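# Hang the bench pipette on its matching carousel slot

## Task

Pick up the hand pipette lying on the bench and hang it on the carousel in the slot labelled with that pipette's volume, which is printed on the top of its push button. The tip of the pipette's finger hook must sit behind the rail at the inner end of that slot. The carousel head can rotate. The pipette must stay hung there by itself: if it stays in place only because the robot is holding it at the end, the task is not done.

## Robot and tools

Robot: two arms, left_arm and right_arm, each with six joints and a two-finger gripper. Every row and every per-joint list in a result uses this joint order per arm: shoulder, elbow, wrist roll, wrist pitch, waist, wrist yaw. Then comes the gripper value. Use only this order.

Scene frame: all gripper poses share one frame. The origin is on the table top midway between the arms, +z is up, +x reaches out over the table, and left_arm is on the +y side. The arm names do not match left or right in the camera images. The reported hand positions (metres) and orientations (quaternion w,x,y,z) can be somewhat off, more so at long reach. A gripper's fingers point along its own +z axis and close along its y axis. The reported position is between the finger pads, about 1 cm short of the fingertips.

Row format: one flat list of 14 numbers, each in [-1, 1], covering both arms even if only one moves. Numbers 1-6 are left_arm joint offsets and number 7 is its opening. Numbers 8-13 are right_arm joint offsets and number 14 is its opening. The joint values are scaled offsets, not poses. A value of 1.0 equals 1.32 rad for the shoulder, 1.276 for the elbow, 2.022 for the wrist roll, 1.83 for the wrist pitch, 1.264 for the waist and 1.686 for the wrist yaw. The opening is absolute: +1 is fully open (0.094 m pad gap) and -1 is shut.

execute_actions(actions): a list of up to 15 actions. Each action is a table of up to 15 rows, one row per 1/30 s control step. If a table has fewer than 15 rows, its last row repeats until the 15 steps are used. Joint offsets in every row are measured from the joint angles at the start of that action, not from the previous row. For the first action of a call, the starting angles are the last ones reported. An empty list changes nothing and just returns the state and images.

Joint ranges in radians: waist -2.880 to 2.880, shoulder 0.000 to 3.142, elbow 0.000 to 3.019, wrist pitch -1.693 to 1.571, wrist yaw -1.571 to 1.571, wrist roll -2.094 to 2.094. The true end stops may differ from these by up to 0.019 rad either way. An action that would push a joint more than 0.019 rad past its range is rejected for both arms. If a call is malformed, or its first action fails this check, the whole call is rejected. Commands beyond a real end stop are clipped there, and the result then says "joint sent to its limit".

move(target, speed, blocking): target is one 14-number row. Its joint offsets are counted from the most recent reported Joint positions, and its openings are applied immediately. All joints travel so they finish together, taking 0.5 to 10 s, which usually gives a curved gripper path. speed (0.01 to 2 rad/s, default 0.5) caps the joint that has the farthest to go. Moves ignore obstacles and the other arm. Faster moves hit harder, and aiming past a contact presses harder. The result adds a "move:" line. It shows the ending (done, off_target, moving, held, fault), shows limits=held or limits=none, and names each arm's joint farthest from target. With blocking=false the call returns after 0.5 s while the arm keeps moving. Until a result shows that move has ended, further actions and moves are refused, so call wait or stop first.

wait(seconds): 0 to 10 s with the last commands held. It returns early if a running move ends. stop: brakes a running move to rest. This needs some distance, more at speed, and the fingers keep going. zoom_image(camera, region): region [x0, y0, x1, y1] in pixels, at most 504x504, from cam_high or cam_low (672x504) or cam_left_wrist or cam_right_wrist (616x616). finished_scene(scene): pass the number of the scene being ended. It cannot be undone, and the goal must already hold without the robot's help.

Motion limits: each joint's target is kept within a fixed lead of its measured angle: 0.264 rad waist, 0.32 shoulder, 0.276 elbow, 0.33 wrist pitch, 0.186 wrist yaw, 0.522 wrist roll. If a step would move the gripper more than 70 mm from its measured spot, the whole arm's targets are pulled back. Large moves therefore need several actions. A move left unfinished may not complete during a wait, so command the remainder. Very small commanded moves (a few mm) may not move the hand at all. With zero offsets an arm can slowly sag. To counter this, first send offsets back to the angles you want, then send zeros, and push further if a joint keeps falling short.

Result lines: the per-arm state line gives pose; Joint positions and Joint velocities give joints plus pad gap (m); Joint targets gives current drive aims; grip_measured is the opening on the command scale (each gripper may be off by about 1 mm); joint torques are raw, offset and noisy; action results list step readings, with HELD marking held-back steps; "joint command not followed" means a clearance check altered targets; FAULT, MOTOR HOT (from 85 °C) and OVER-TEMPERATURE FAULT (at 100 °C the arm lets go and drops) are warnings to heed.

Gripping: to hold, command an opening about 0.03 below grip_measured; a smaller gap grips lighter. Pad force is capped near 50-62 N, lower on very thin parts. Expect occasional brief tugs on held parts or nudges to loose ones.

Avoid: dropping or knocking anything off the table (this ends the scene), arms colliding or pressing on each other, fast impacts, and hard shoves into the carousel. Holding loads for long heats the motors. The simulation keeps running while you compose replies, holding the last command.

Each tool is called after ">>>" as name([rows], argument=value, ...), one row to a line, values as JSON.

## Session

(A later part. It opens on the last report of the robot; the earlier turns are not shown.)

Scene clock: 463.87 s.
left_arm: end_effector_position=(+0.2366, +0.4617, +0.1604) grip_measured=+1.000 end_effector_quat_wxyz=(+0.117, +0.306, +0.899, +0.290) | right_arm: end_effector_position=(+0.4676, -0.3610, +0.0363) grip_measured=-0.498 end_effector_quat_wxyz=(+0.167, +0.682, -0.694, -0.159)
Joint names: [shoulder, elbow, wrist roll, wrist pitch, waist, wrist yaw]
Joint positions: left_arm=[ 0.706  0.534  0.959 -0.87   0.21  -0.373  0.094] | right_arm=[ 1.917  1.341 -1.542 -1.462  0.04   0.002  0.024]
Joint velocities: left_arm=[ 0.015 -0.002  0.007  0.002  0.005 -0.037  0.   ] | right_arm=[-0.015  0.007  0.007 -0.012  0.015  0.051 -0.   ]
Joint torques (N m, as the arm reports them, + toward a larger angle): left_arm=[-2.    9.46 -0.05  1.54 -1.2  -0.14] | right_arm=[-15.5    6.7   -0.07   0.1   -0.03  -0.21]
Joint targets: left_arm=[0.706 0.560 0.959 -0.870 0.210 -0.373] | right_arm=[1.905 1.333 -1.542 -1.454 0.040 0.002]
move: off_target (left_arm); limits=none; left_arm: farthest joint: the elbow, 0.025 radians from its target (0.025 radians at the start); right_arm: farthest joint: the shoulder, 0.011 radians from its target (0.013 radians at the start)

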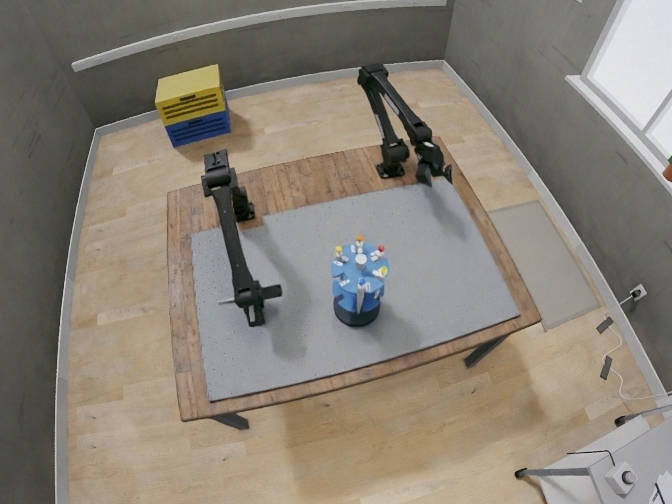

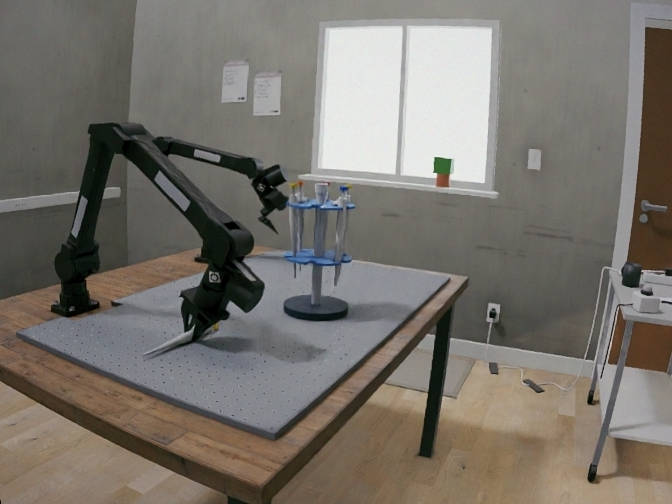

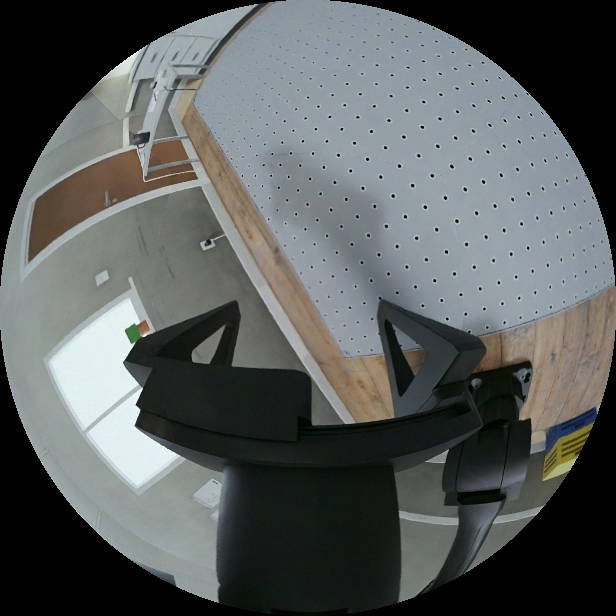

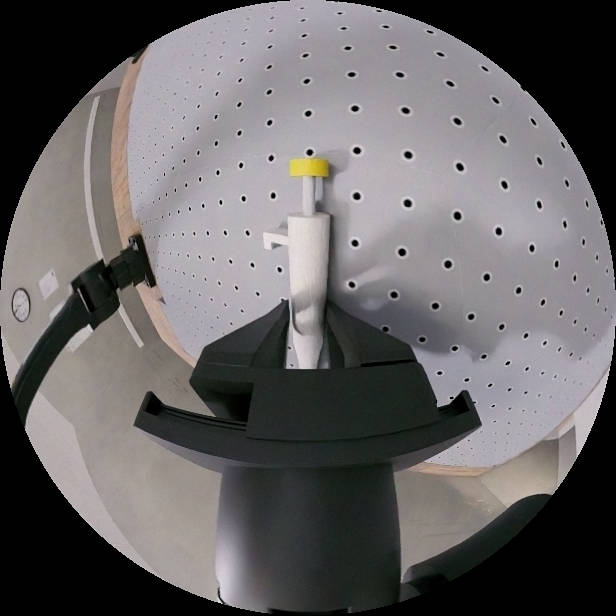

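>>> move(target=[0,0.02,0,0,0,0,1, -0.008,0,0,0,0,0,-0.59], speed=0.1)

>>> move(target=[0,0.02,0,0,0,0,1, -0.12,0.03,0,0,0,0,-0.6], speed=0.2)

Scene clock: 471.60 s.
left_arm: end_effector_position=(+0.2366, +0.4617, +0.1604) grip_measured=+1.000 end_effector_quat_wxyz=(+0.117, +0.306, +0.899, +0.290) | right_arm: end_effector_position=(+0.4676, -0.3610, +0.0363) grip_measured=-0.574 end_effector_quat_wxyz=(+0.167, +0.682, -0.694, -0.159)
Joint names: [shoulder, elbow, wrist roll, wrist pitch, waist, wrist yaw]
Joint positions: left_arm=[ 0.706  0.534  0.959 -0.87   0.21  -0.373  0.094] | right_arm=[ 1.917  1.341 -1.542 -1.462  0.04   0.002  0.02 ]
Joint velocities: left_arm=[-0.015 -0.022 -0.066  0.002  0.005 -0.022  0.   ] | right_arm=[-0.005 -0.007  0.007  0.007  0.005 -0.037  0.   ]
Joint torques (N m, as the arm reports them, + toward a larger angle): left_arm=[-1.98  9.47 -0.05  1.53 -1.18 -0.14] | right_arm=[-15.5    7.44  -0.06  -0.25  -0.15  -0.23]
Joint targets: left_arm=[0.706 0.560 0.959 -0.870 0.210 -0.373] | right_arm=[1.906 1.341 -1.542 -1.462 0.040 0.002]
move: off_target (left_arm); limits=none; left_arm: farthest joint: the elbow, 0.025 radians from its target (0.025 radians at the start); right_arm: farthest joint: the shoulder, 0.010 radians from its target (0.010 radians at the start)

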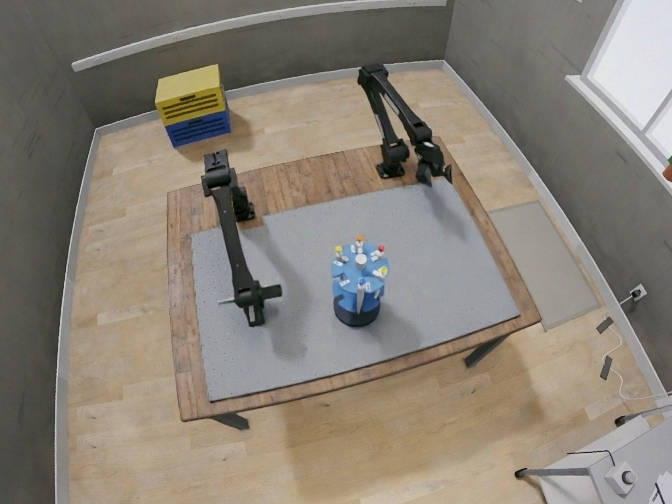

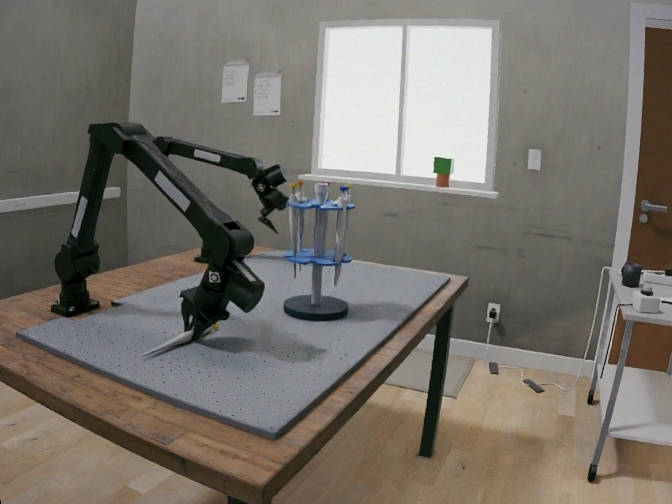

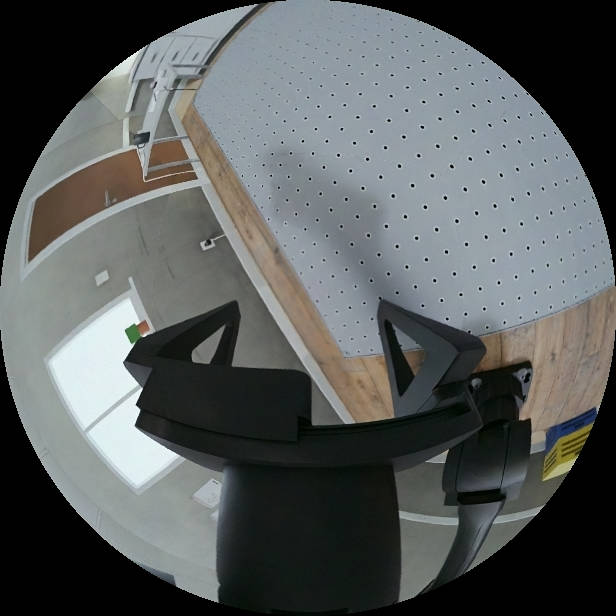

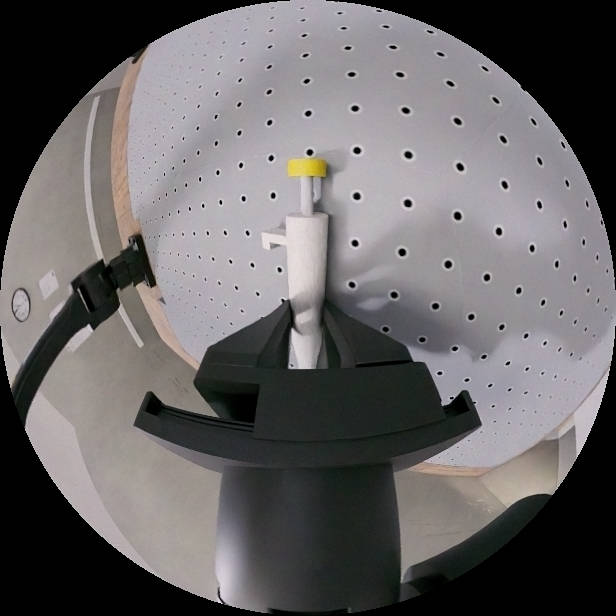

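Scene clock: 472.77 s.
left_arm: end_effector_position=(+0.2366, +0.4617, +0.1604) grip_measured=+1.000 end_effector_quat_wxyz=(+0.117, +0.306, +0.899, +0.290) | right_arm: end_effector_position=(+0.4772, -0.3609, +0.0974) grip_measured=-0.579 end_effector_quat_wxyz=(+0.114, +0.692, -0.704, -0.109)
Joint names: [shoulder, elbow, wrist roll, wrist pitch, waist, wrist yaw]
Joint positions: left_arm=[ 0.706  0.534  0.959 -0.87   0.21  -0.373  0.094] | right_arm=[ 1.767  1.341 -1.542 -1.462  0.04   0.002  0.02 ]
Joint velocities: left_arm=[ 0.005 -0.002 -0.037 -0.022  0.015 -0.007  0.   ] | right_arm=[ 0.005 -0.007  0.022 -0.007 -0.024 -0.022  0.   ]
Joint torques (N m, as the arm reports them, + toward a larger angle): left_arm=[-2.03  9.48 -0.05  1.54 -1.26 -0.14] | right_arm=[-13.98  12.24  -0.05   0.07  -0.02  -0.23]
Joint targets: left_arm=[0.706 0.560 0.959 -0.870 0.210 -0.373] | right_arm=[1.759 1.380 -1.542 -1.462 0.040 0.002]
move: off_target (left_arm, right_arm); limits=none; left_arm: farthest joint: the elbow, 0.025 radians from its target (0.025 radians at the start); right_arm: farthest joint: the elbow, 0.038 radians from its target (0.038 radians at the start)

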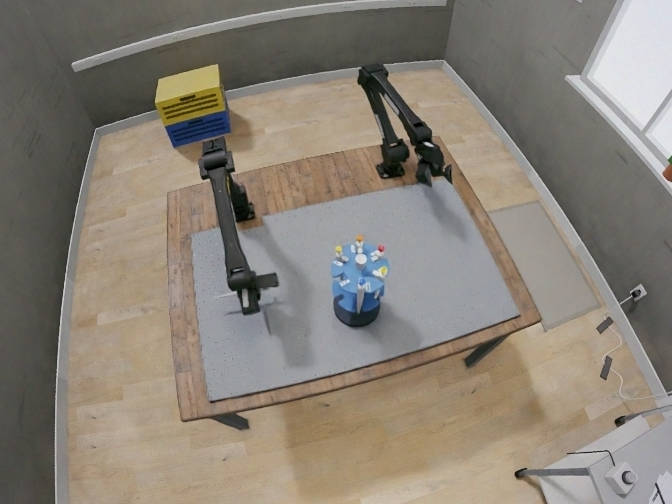

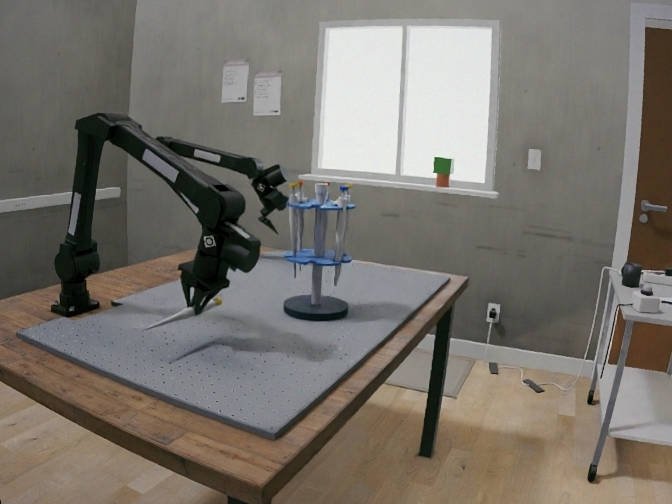

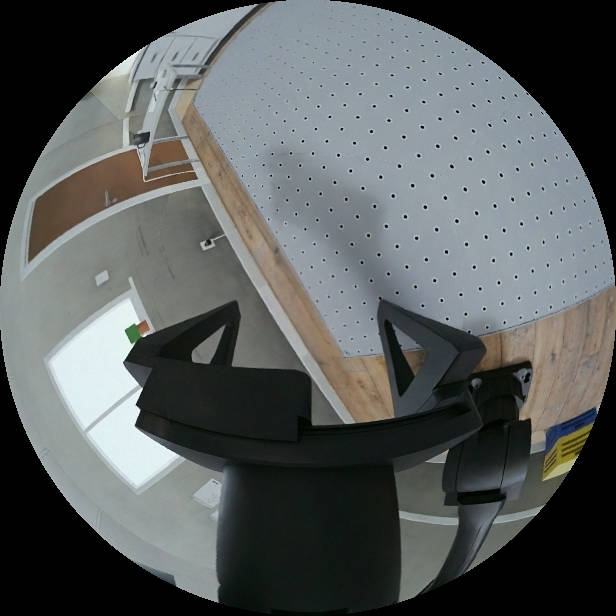

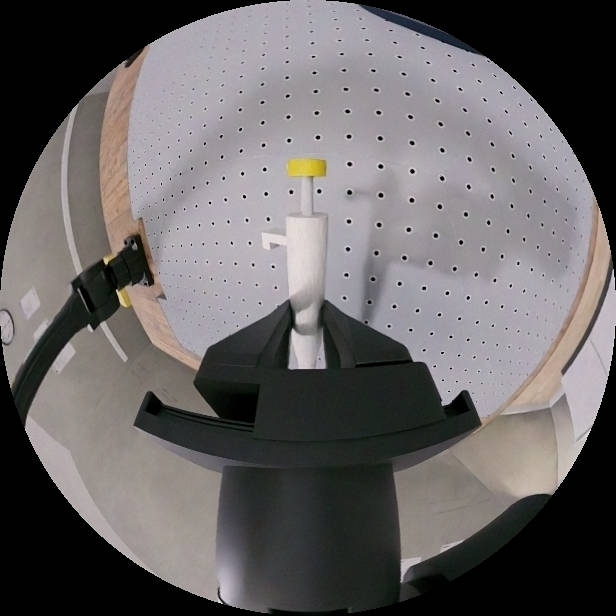

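>>> move(target=[0,0.02,0,0,0,0,1, -0.36,-0.345,0.765,1.0,0,0,-0.61], speed=0.8)

Scene clock: 496.57 s.
left_arm: end_effector_position=(+0.2366, +0.4617, +0.1604) grip_measured=+1.000 end_effector_quat_wxyz=(+0.117, +0.306, +0.899, +0.290) | right_arm: end_effector_position=(+0.6273, -0.3590, +0.3548) grip_measured=-0.579 end_effector_quat_wxyz=(+0.690, -0.005, +0.723, +0.002)
Joint names: [shoulder, elbow, wrist roll, wrist pitch, waist, wrist yaw]
Joint positions: left_arm=[ 0.706  0.534  0.959 -0.87   0.21  -0.373  0.094] | right_arm=[ 1.298  0.903 -0.003  0.349  0.04   0.002  0.02 ]
Joint velocities: left_arm=[ 0.005 -0.002 -0.022 -0.012 -0.015 -0.007  0.   ] | right_arm=[-0.015 -0.002 -0.051 -0.002 -0.005  0.007 -0.002]
Joint torques (N m, as the arm reports them, + toward a larger angle): left_arm=[-2.05  9.46 -0.05  1.54 -1.23 -0.14] | right_arm=[-9.51 10.8   0.05  3.32  0.01 -0.15]
Joint targets: left_arm=[0.706 0.560 0.959 -0.870 0.210 -0.373] | right_arm=[1.292 0.901 0.005 0.368 0.040 0.002]
move: off_target (left_arm); limits=none; left_arm: farthest joint: the elbow, 0.025 radians from its target (0.025 radians at the start); right_arm: farthest joint: the wrist pitch, 0.019 radians from its target (1.830 radians at the start)

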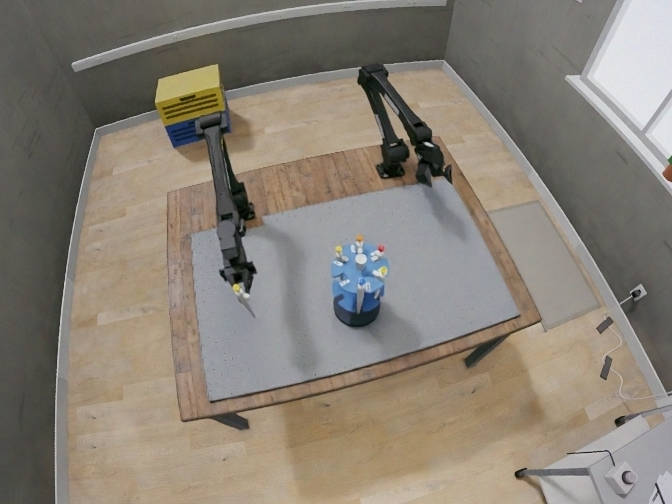

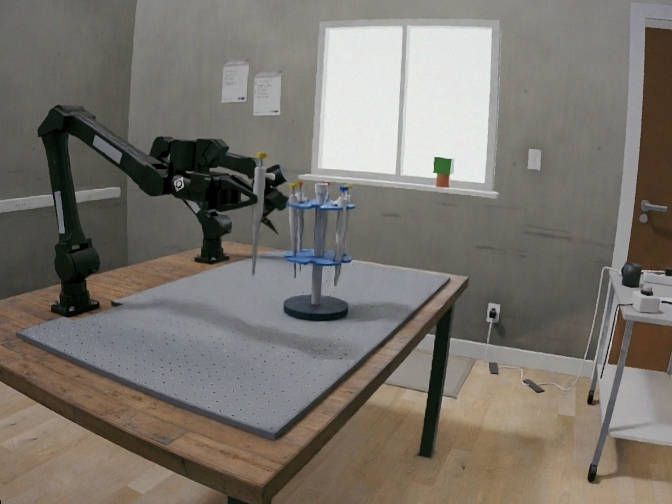

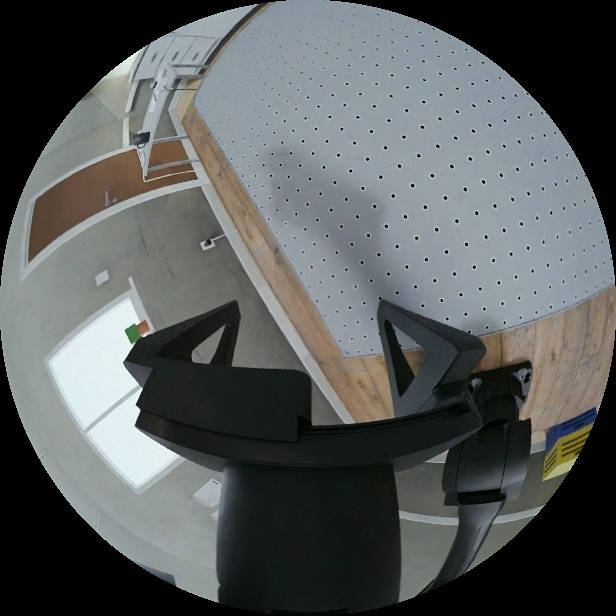

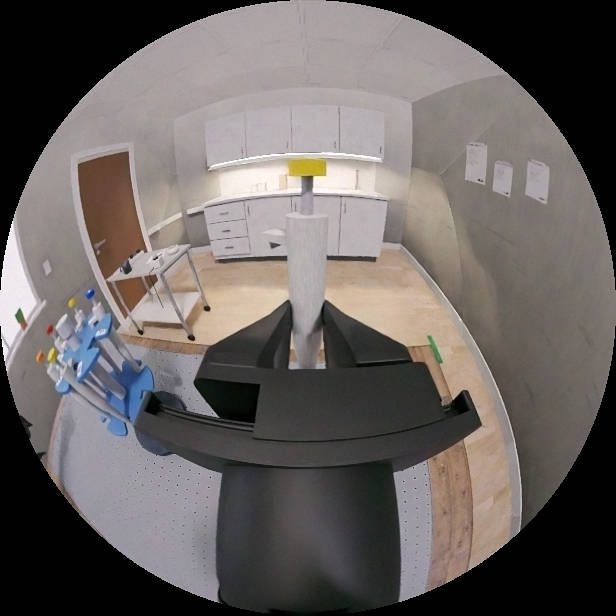

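>>> zoom_image(camera="cam_high", region=[222, 275, 262, 305])

>>> zoom_image(camera="cam_high", region=[325, 235, 395, 295])

>>> zoom_image(camera="cam_low", region=[210, 140, 370, 290])

Region (222, 275, 262, 305) of cam_high's 672x504 image, scaled by 12.600, with more detail than that image has; it fills the top 378 rows of this view, and the rest is white.

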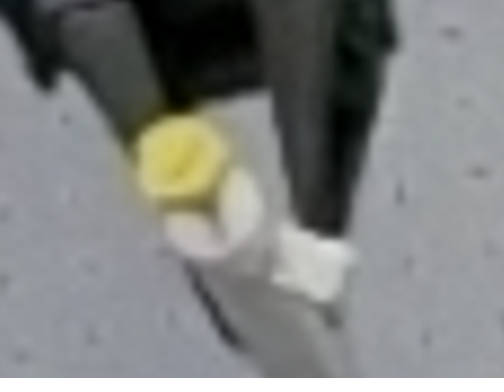

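Region (325, 235, 395, 295) of cam_high's 672x504 image, scaled by 7.200, with more detail than that image has; it fills the top 432 rows of this view, and the rest is white.

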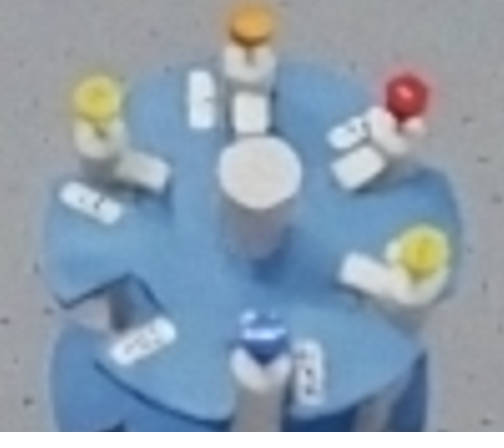

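Region (210, 140, 370, 290) of cam_low's 672x504 image, scaled by 3.150, with more detail than that image has; it fills the top 472 rows of this view, and the rest is white.

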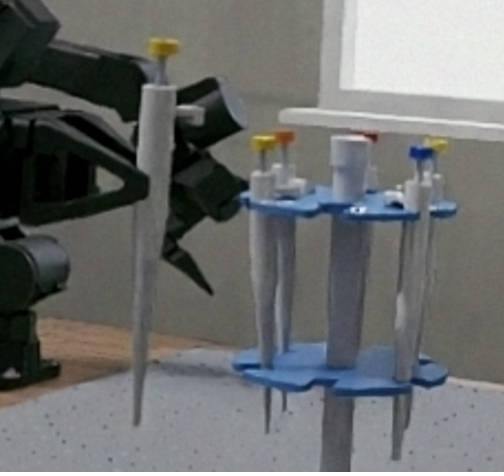

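>>> move(target=[0,0.02,0,0,0,0,1, 0.27,0.086,0,0.202,0.011,-0.52,-0.61], speed=0.5)

>>> zoom_image(camera="cam_low", region=[220, 160, 380, 320])

>>> zoom_image(camera="cam_high", region=[260, 230, 400, 340])

Scene clock: 545.33 s.
left_arm: end_effector_position=(+0.2366, +0.4617, +0.1604) grip_measured=+1.000 end_effector_quat_wxyz=(+0.117, +0.306, +0.899, +0.290) | right_arm: end_effector_position=(+0.6401, -0.2230, +0.2581) grip_measured=-0.579 end_effector_quat_wxyz=(+0.640, -0.307, +0.636, +0.303)
Joint names: [shoulder, elbow, wrist roll, wrist pitch, waist, wrist yaw]
Joint positions: left_arm=[ 0.706  0.534  0.959 -0.87   0.21  -0.373  0.094] | right_arm=[ 1.654  0.959 -0.003  0.701  0.047 -0.873  0.02 ]
Joint velocities: left_arm=[0.005 0.002 0.037 0.007 0.005 0.051 0.   ] | right_arm=[-0.005 -0.007 -0.037 -0.007 -0.005  0.037 -0.   ]
Joint torques (N m, as the arm reports them, + toward a larger angle): left_arm=[-1.99  9.48 -0.05  1.55 -1.22 -0.14] | right_arm=[-12.57  14.37  -0.03   3.04   0.63  -0.24]
Joint targets: left_arm=[0.706 0.560 0.959 -0.870 0.210 -0.373] | right_arm=[1.655 1.013 -0.003 0.719 0.054 -0.875]
move: off_target (left_arm, right_arm); limits=none; left_arm: farthest joint: the elbow, 0.025 radians from its target (0.025 radians at the start); right_arm: farthest joint: the elbow, 0.054 radians from its target (0.110 radians at the start)

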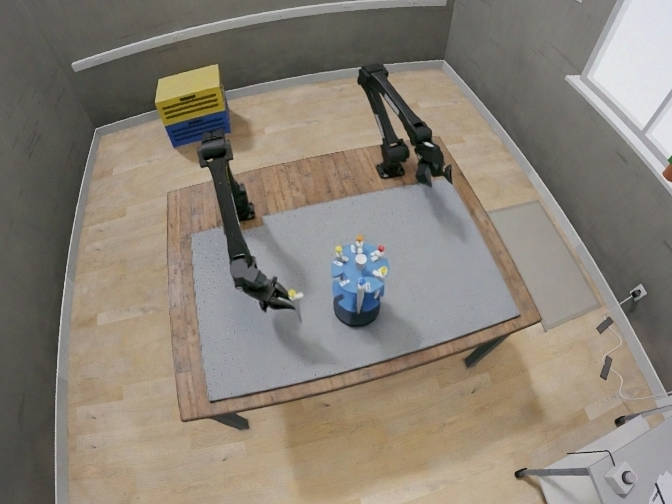

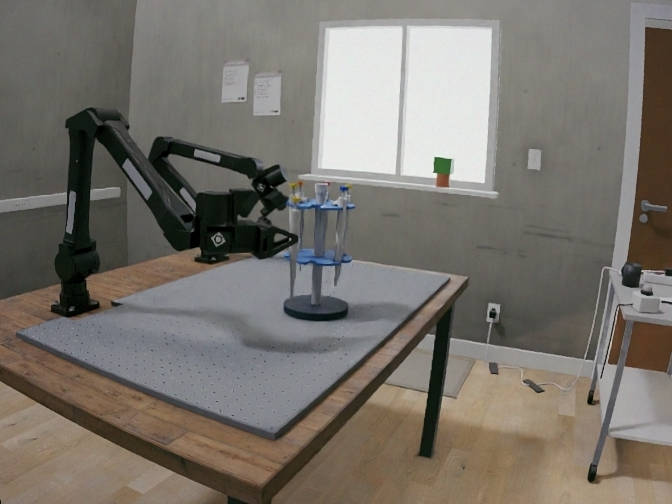

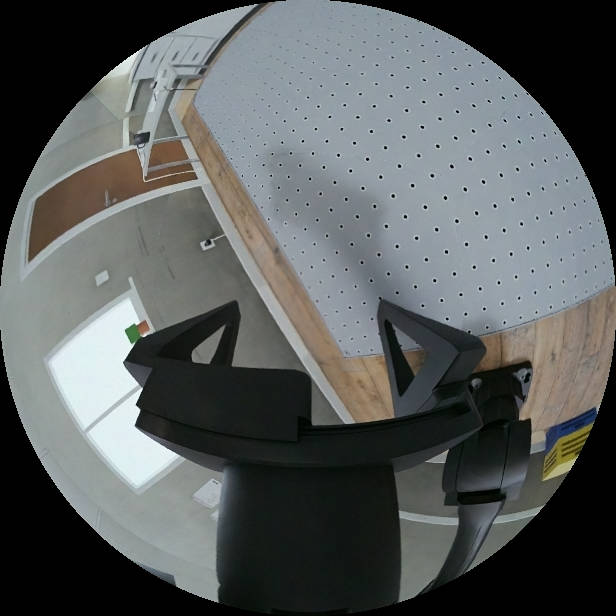

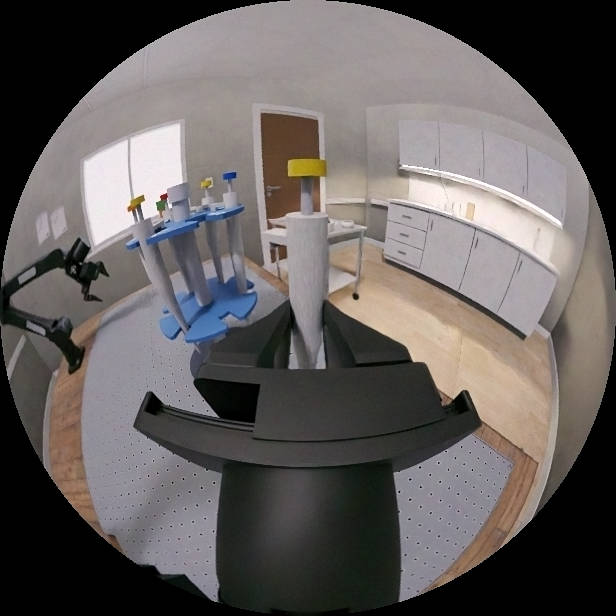

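Region (220, 160, 380, 320) of cam_low's 672x504 image, scaled by 3.150, with more detail than that image has.

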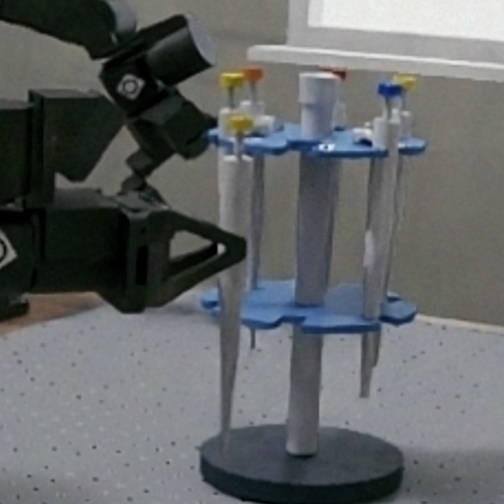

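Region (260, 230, 400, 340) of cam_high's 672x504 image, scaled by 3.600, with more detail than that image has; it fills the top 396 rows of this view, and the rest is white.

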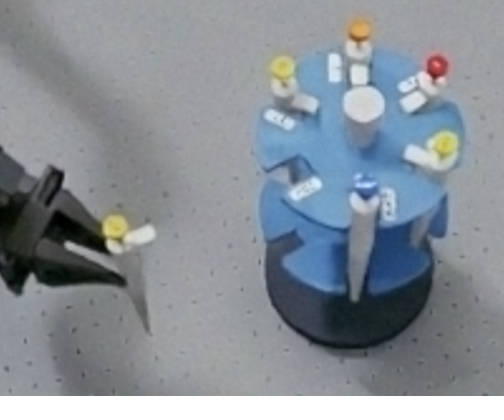

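>>> move(target=[0,0.02,0,0,0,0,1, -0.003,0.145,0,-0.074,0.117,-0.008,-0.61], speed=0.15)

>>> zoom_image(camera="cam_low", region=[240, 160, 380, 300])

>>> zoom_image(camera="cam_high", region=[260, 230, 400, 340])

Scene clock: 578.47 s.
left_arm: end_effector_position=(+0.2366, +0.4617, +0.1604) grip_measured=+1.000 end_effector_quat_wxyz=(+0.117, +0.306, +0.899, +0.290) | right_arm: end_effector_position=(+0.6406, -0.1323, +0.2984) grip_measured=-0.579 end_effector_quat_wxyz=(+0.614, -0.355, +0.610, +0.352)
Joint names: [shoulder, elbow, wrist roll, wrist pitch, waist, wrist yaw]
Joint positions: left_arm=[ 0.706  0.534  0.959 -0.87   0.21  -0.373  0.094] | right_arm=[ 1.654  1.09  -0.003  0.568  0.192 -0.884  0.02 ]
Joint velocities: left_arm=[-0.005 -0.002 -0.037 -0.007  0.015 -0.037  0.   ] | right_arm=[-0.005  0.012 -0.022  0.007  0.005  0.022 -0.   ]
Joint torques (N m, as the arm reports them, + toward a larger angle): left_arm=[-1.99  9.48 -0.05  1.54 -1.2  -0.14] | right_arm=[-13.56  15.11  -0.03   2.06   0.57  -0.23]
Joint targets: left_arm=[0.706 0.560 0.959 -0.870 0.210 -0.373] | right_arm=[1.650 1.144 -0.003 0.565 0.195 -0.886]
move: off_target (left_arm, right_arm); limits=none; left_arm: farthest joint: the elbow, 0.025 radians from its target (0.025 radians at the start); right_arm: farthest joint: the elbow, 0.054 radians from its target (0.185 radians at the start)

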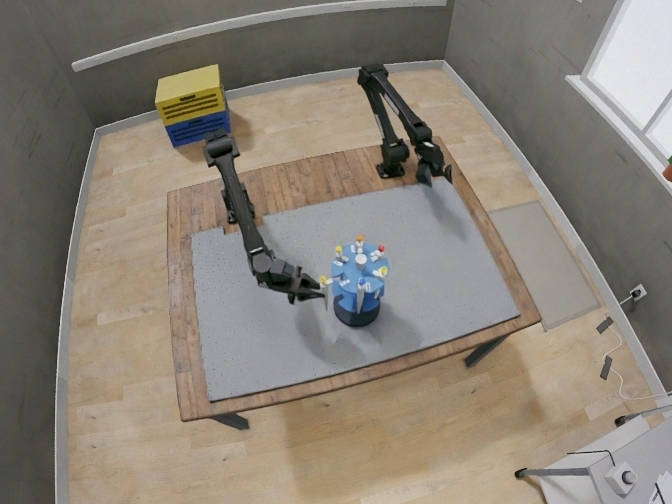

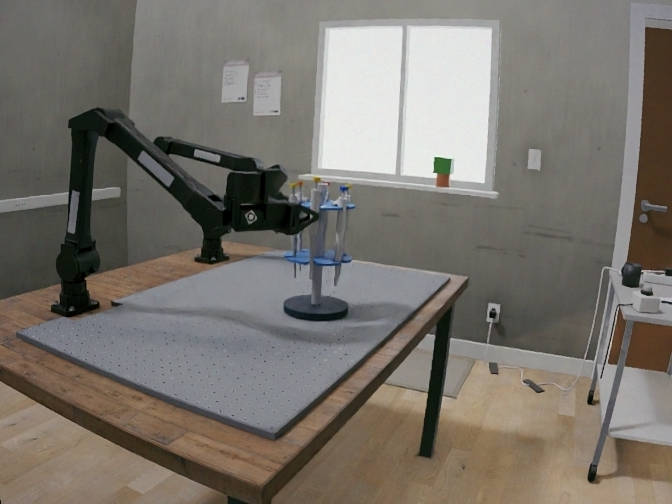

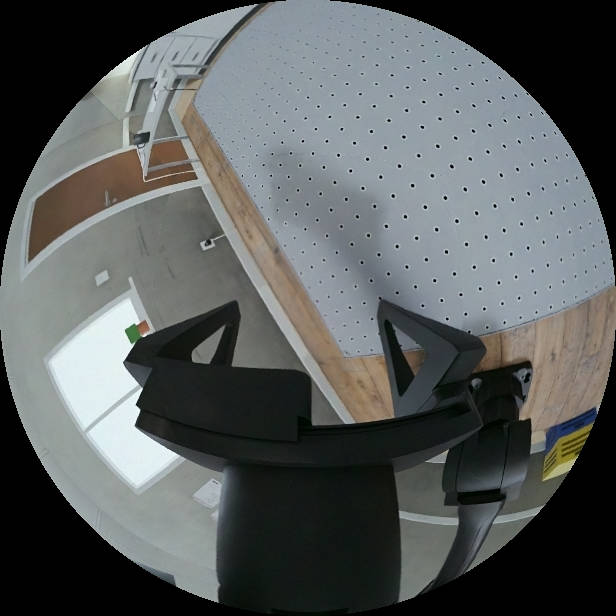

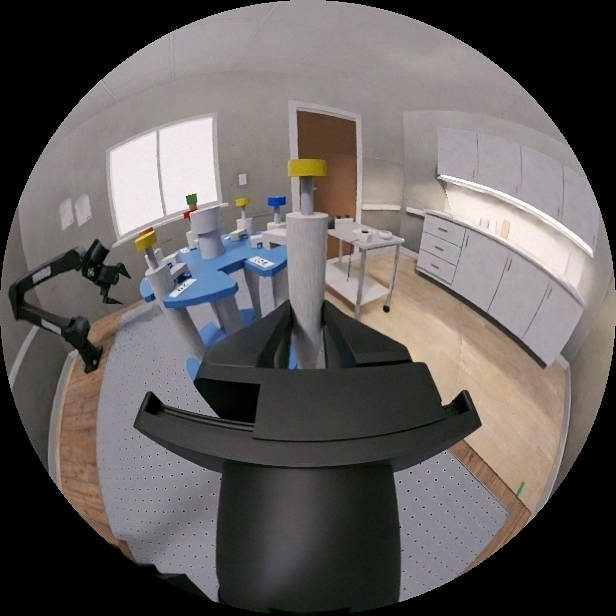

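Region (240, 160, 380, 300) of cam_low's 672x504 image, scaled by 3.600, with more detail than that image has.

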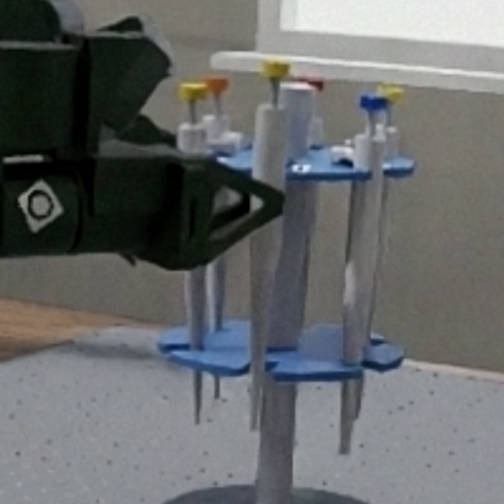

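Region (260, 230, 400, 340) of cam_high's 672x504 image, scaled by 3.600, with more detail than that image has; it fills the top 396 rows of this view, and the rest is white.

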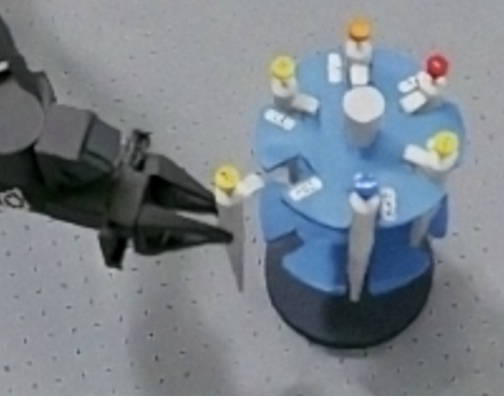

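>>> zoom_image(camera="cam_right_wrist", region=[130, 180, 340, 370])

Region (130, 180, 340, 370) of cam_right_wrist's 616x616 image, scaled by 2.400, with more detail than that image has; it fills the top 456 rows of this view, and the rest is white.

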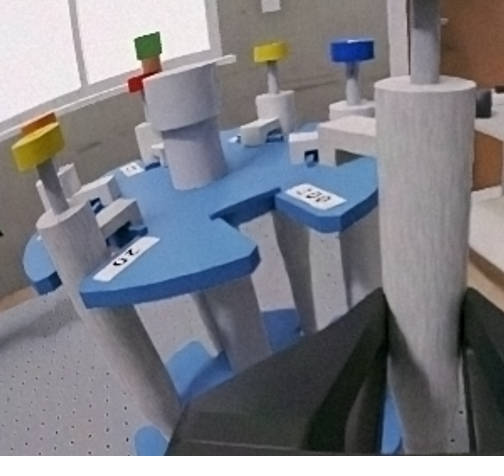

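>>> move(target=[0,0.02,0,0,0,0,1, 0.018,0.03,0,0.02,0.039,0.005,-0.61], speed=0.05)

>>> zoom_image(camera="cam_right_wrist", region=[130, 180, 340, 370])

>>> zoom_image(camera="cam_low", region=[240, 160, 380, 300])

>>> zoom_image(camera="cam_high", region=[260, 230, 400, 340])

Scene clock: 615.73 s.
left_arm: end_effector_position=(+0.2366, +0.4617, +0.1604) grip_measured=+1.000 end_effector_quat_wxyz=(+0.117, +0.306, +0.899, +0.290) | right_arm: end_effector_position=(+0.6335, -0.1068, +0.2918) grip_measured=-0.579 end_effector_quat_wxyz=(+0.608, -0.367, +0.603, +0.364)
Joint names: [shoulder, elbow, wrist roll, wrist pitch, waist, wrist yaw]
Joint positions: left_arm=[ 0.706  0.534  0.959 -0.87   0.21  -0.373  0.094] | right_arm=[ 1.671  1.09  -0.003  0.587  0.235 -0.878  0.02 ]
Joint velocities: left_arm=[-0.015  0.002 -0.051 -0.002  0.005 -0.022  0.   ] | right_arm=[-0.015 -0.002 -0.051  0.007  0.005 -0.022  0.   ]
Joint torques (N m, as the arm reports them, + toward a larger angle): left_arm=[-1.98  9.49 -0.05  1.54 -1.18 -0.14] | right_arm=[-12.99  13.5   -0.02   3.04   0.65  -0.07]
Joint targets: left_arm=[0.706 0.560 0.959 -0.870 0.210 -0.373] | right_arm=[1.678 1.128 -0.003 0.605 0.242 -0.876]
move: off_target (left_arm, right_arm); limits=none; left_arm: farthest joint: the elbow, 0.025 radians from its target (0.025 radians at the start); right_arm: farthest joint: the elbow, 0.038 radians from its target (0.038 radians at the start)

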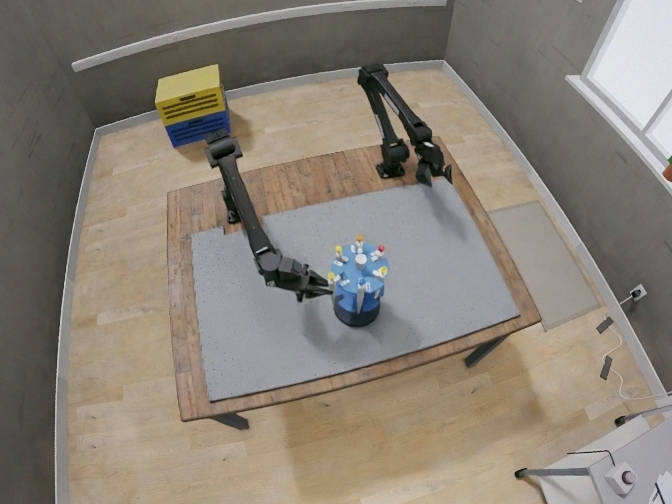

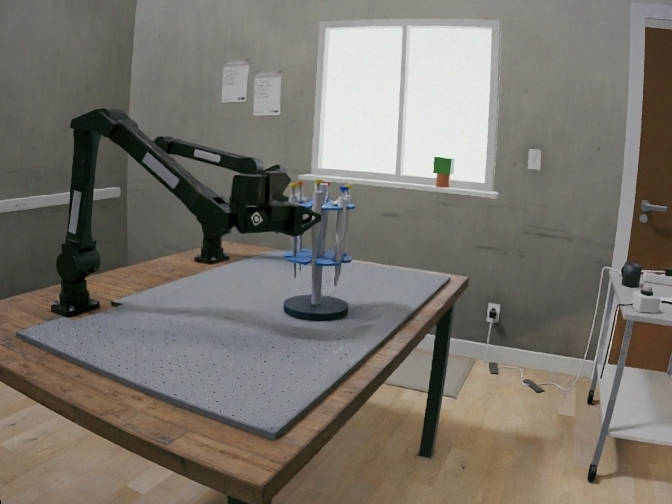

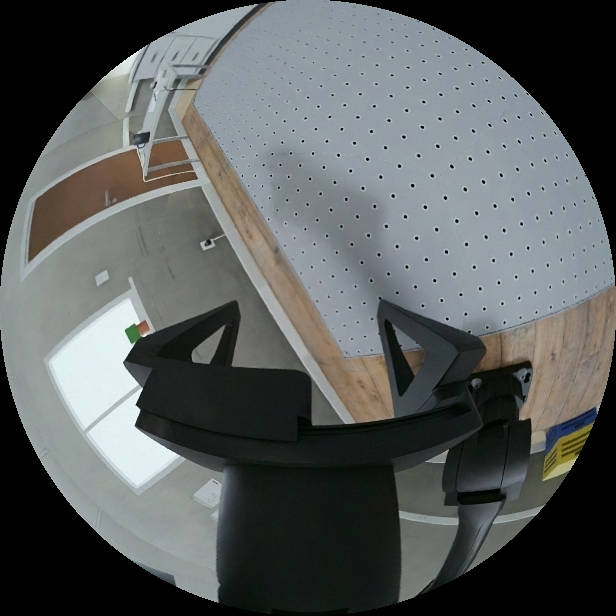

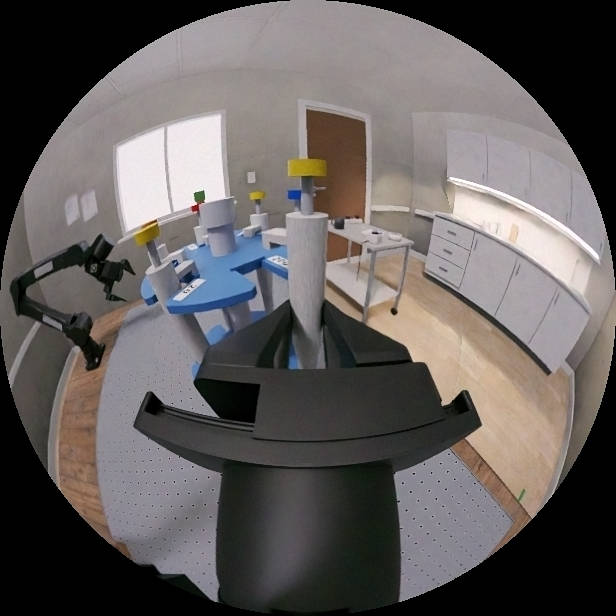

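Region (130, 180, 340, 370) of cam_right_wrist's 616x616 image, scaled by 2.400, with more detail than that image has; it fills the top 456 rows of this view, and the rest is white.

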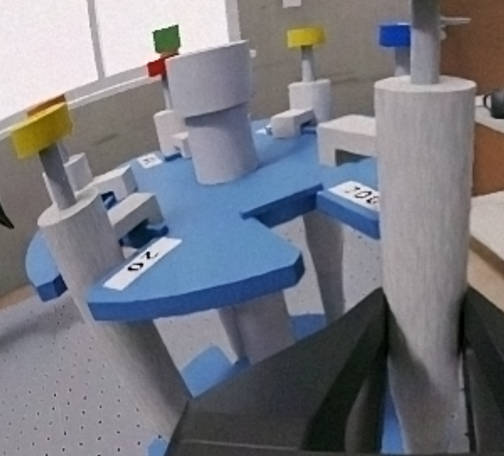

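Region (240, 160, 380, 300) of cam_low's 672x504 image, scaled by 3.600, with more detail than that image has.

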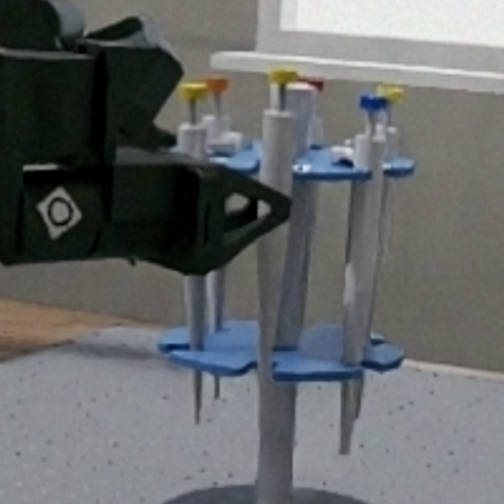

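Region (260, 230, 400, 340) of cam_high's 672x504 image, scaled by 3.600, with more detail than that image has; it fills the top 396 rows of this view, and the rest is white.

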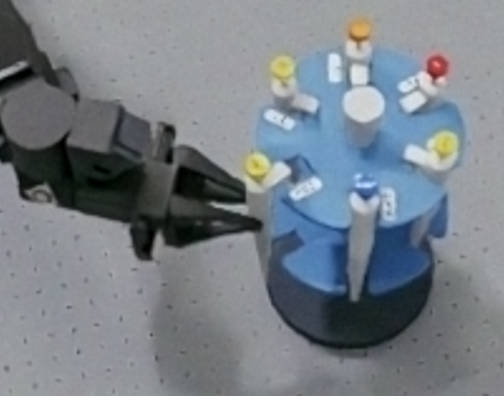

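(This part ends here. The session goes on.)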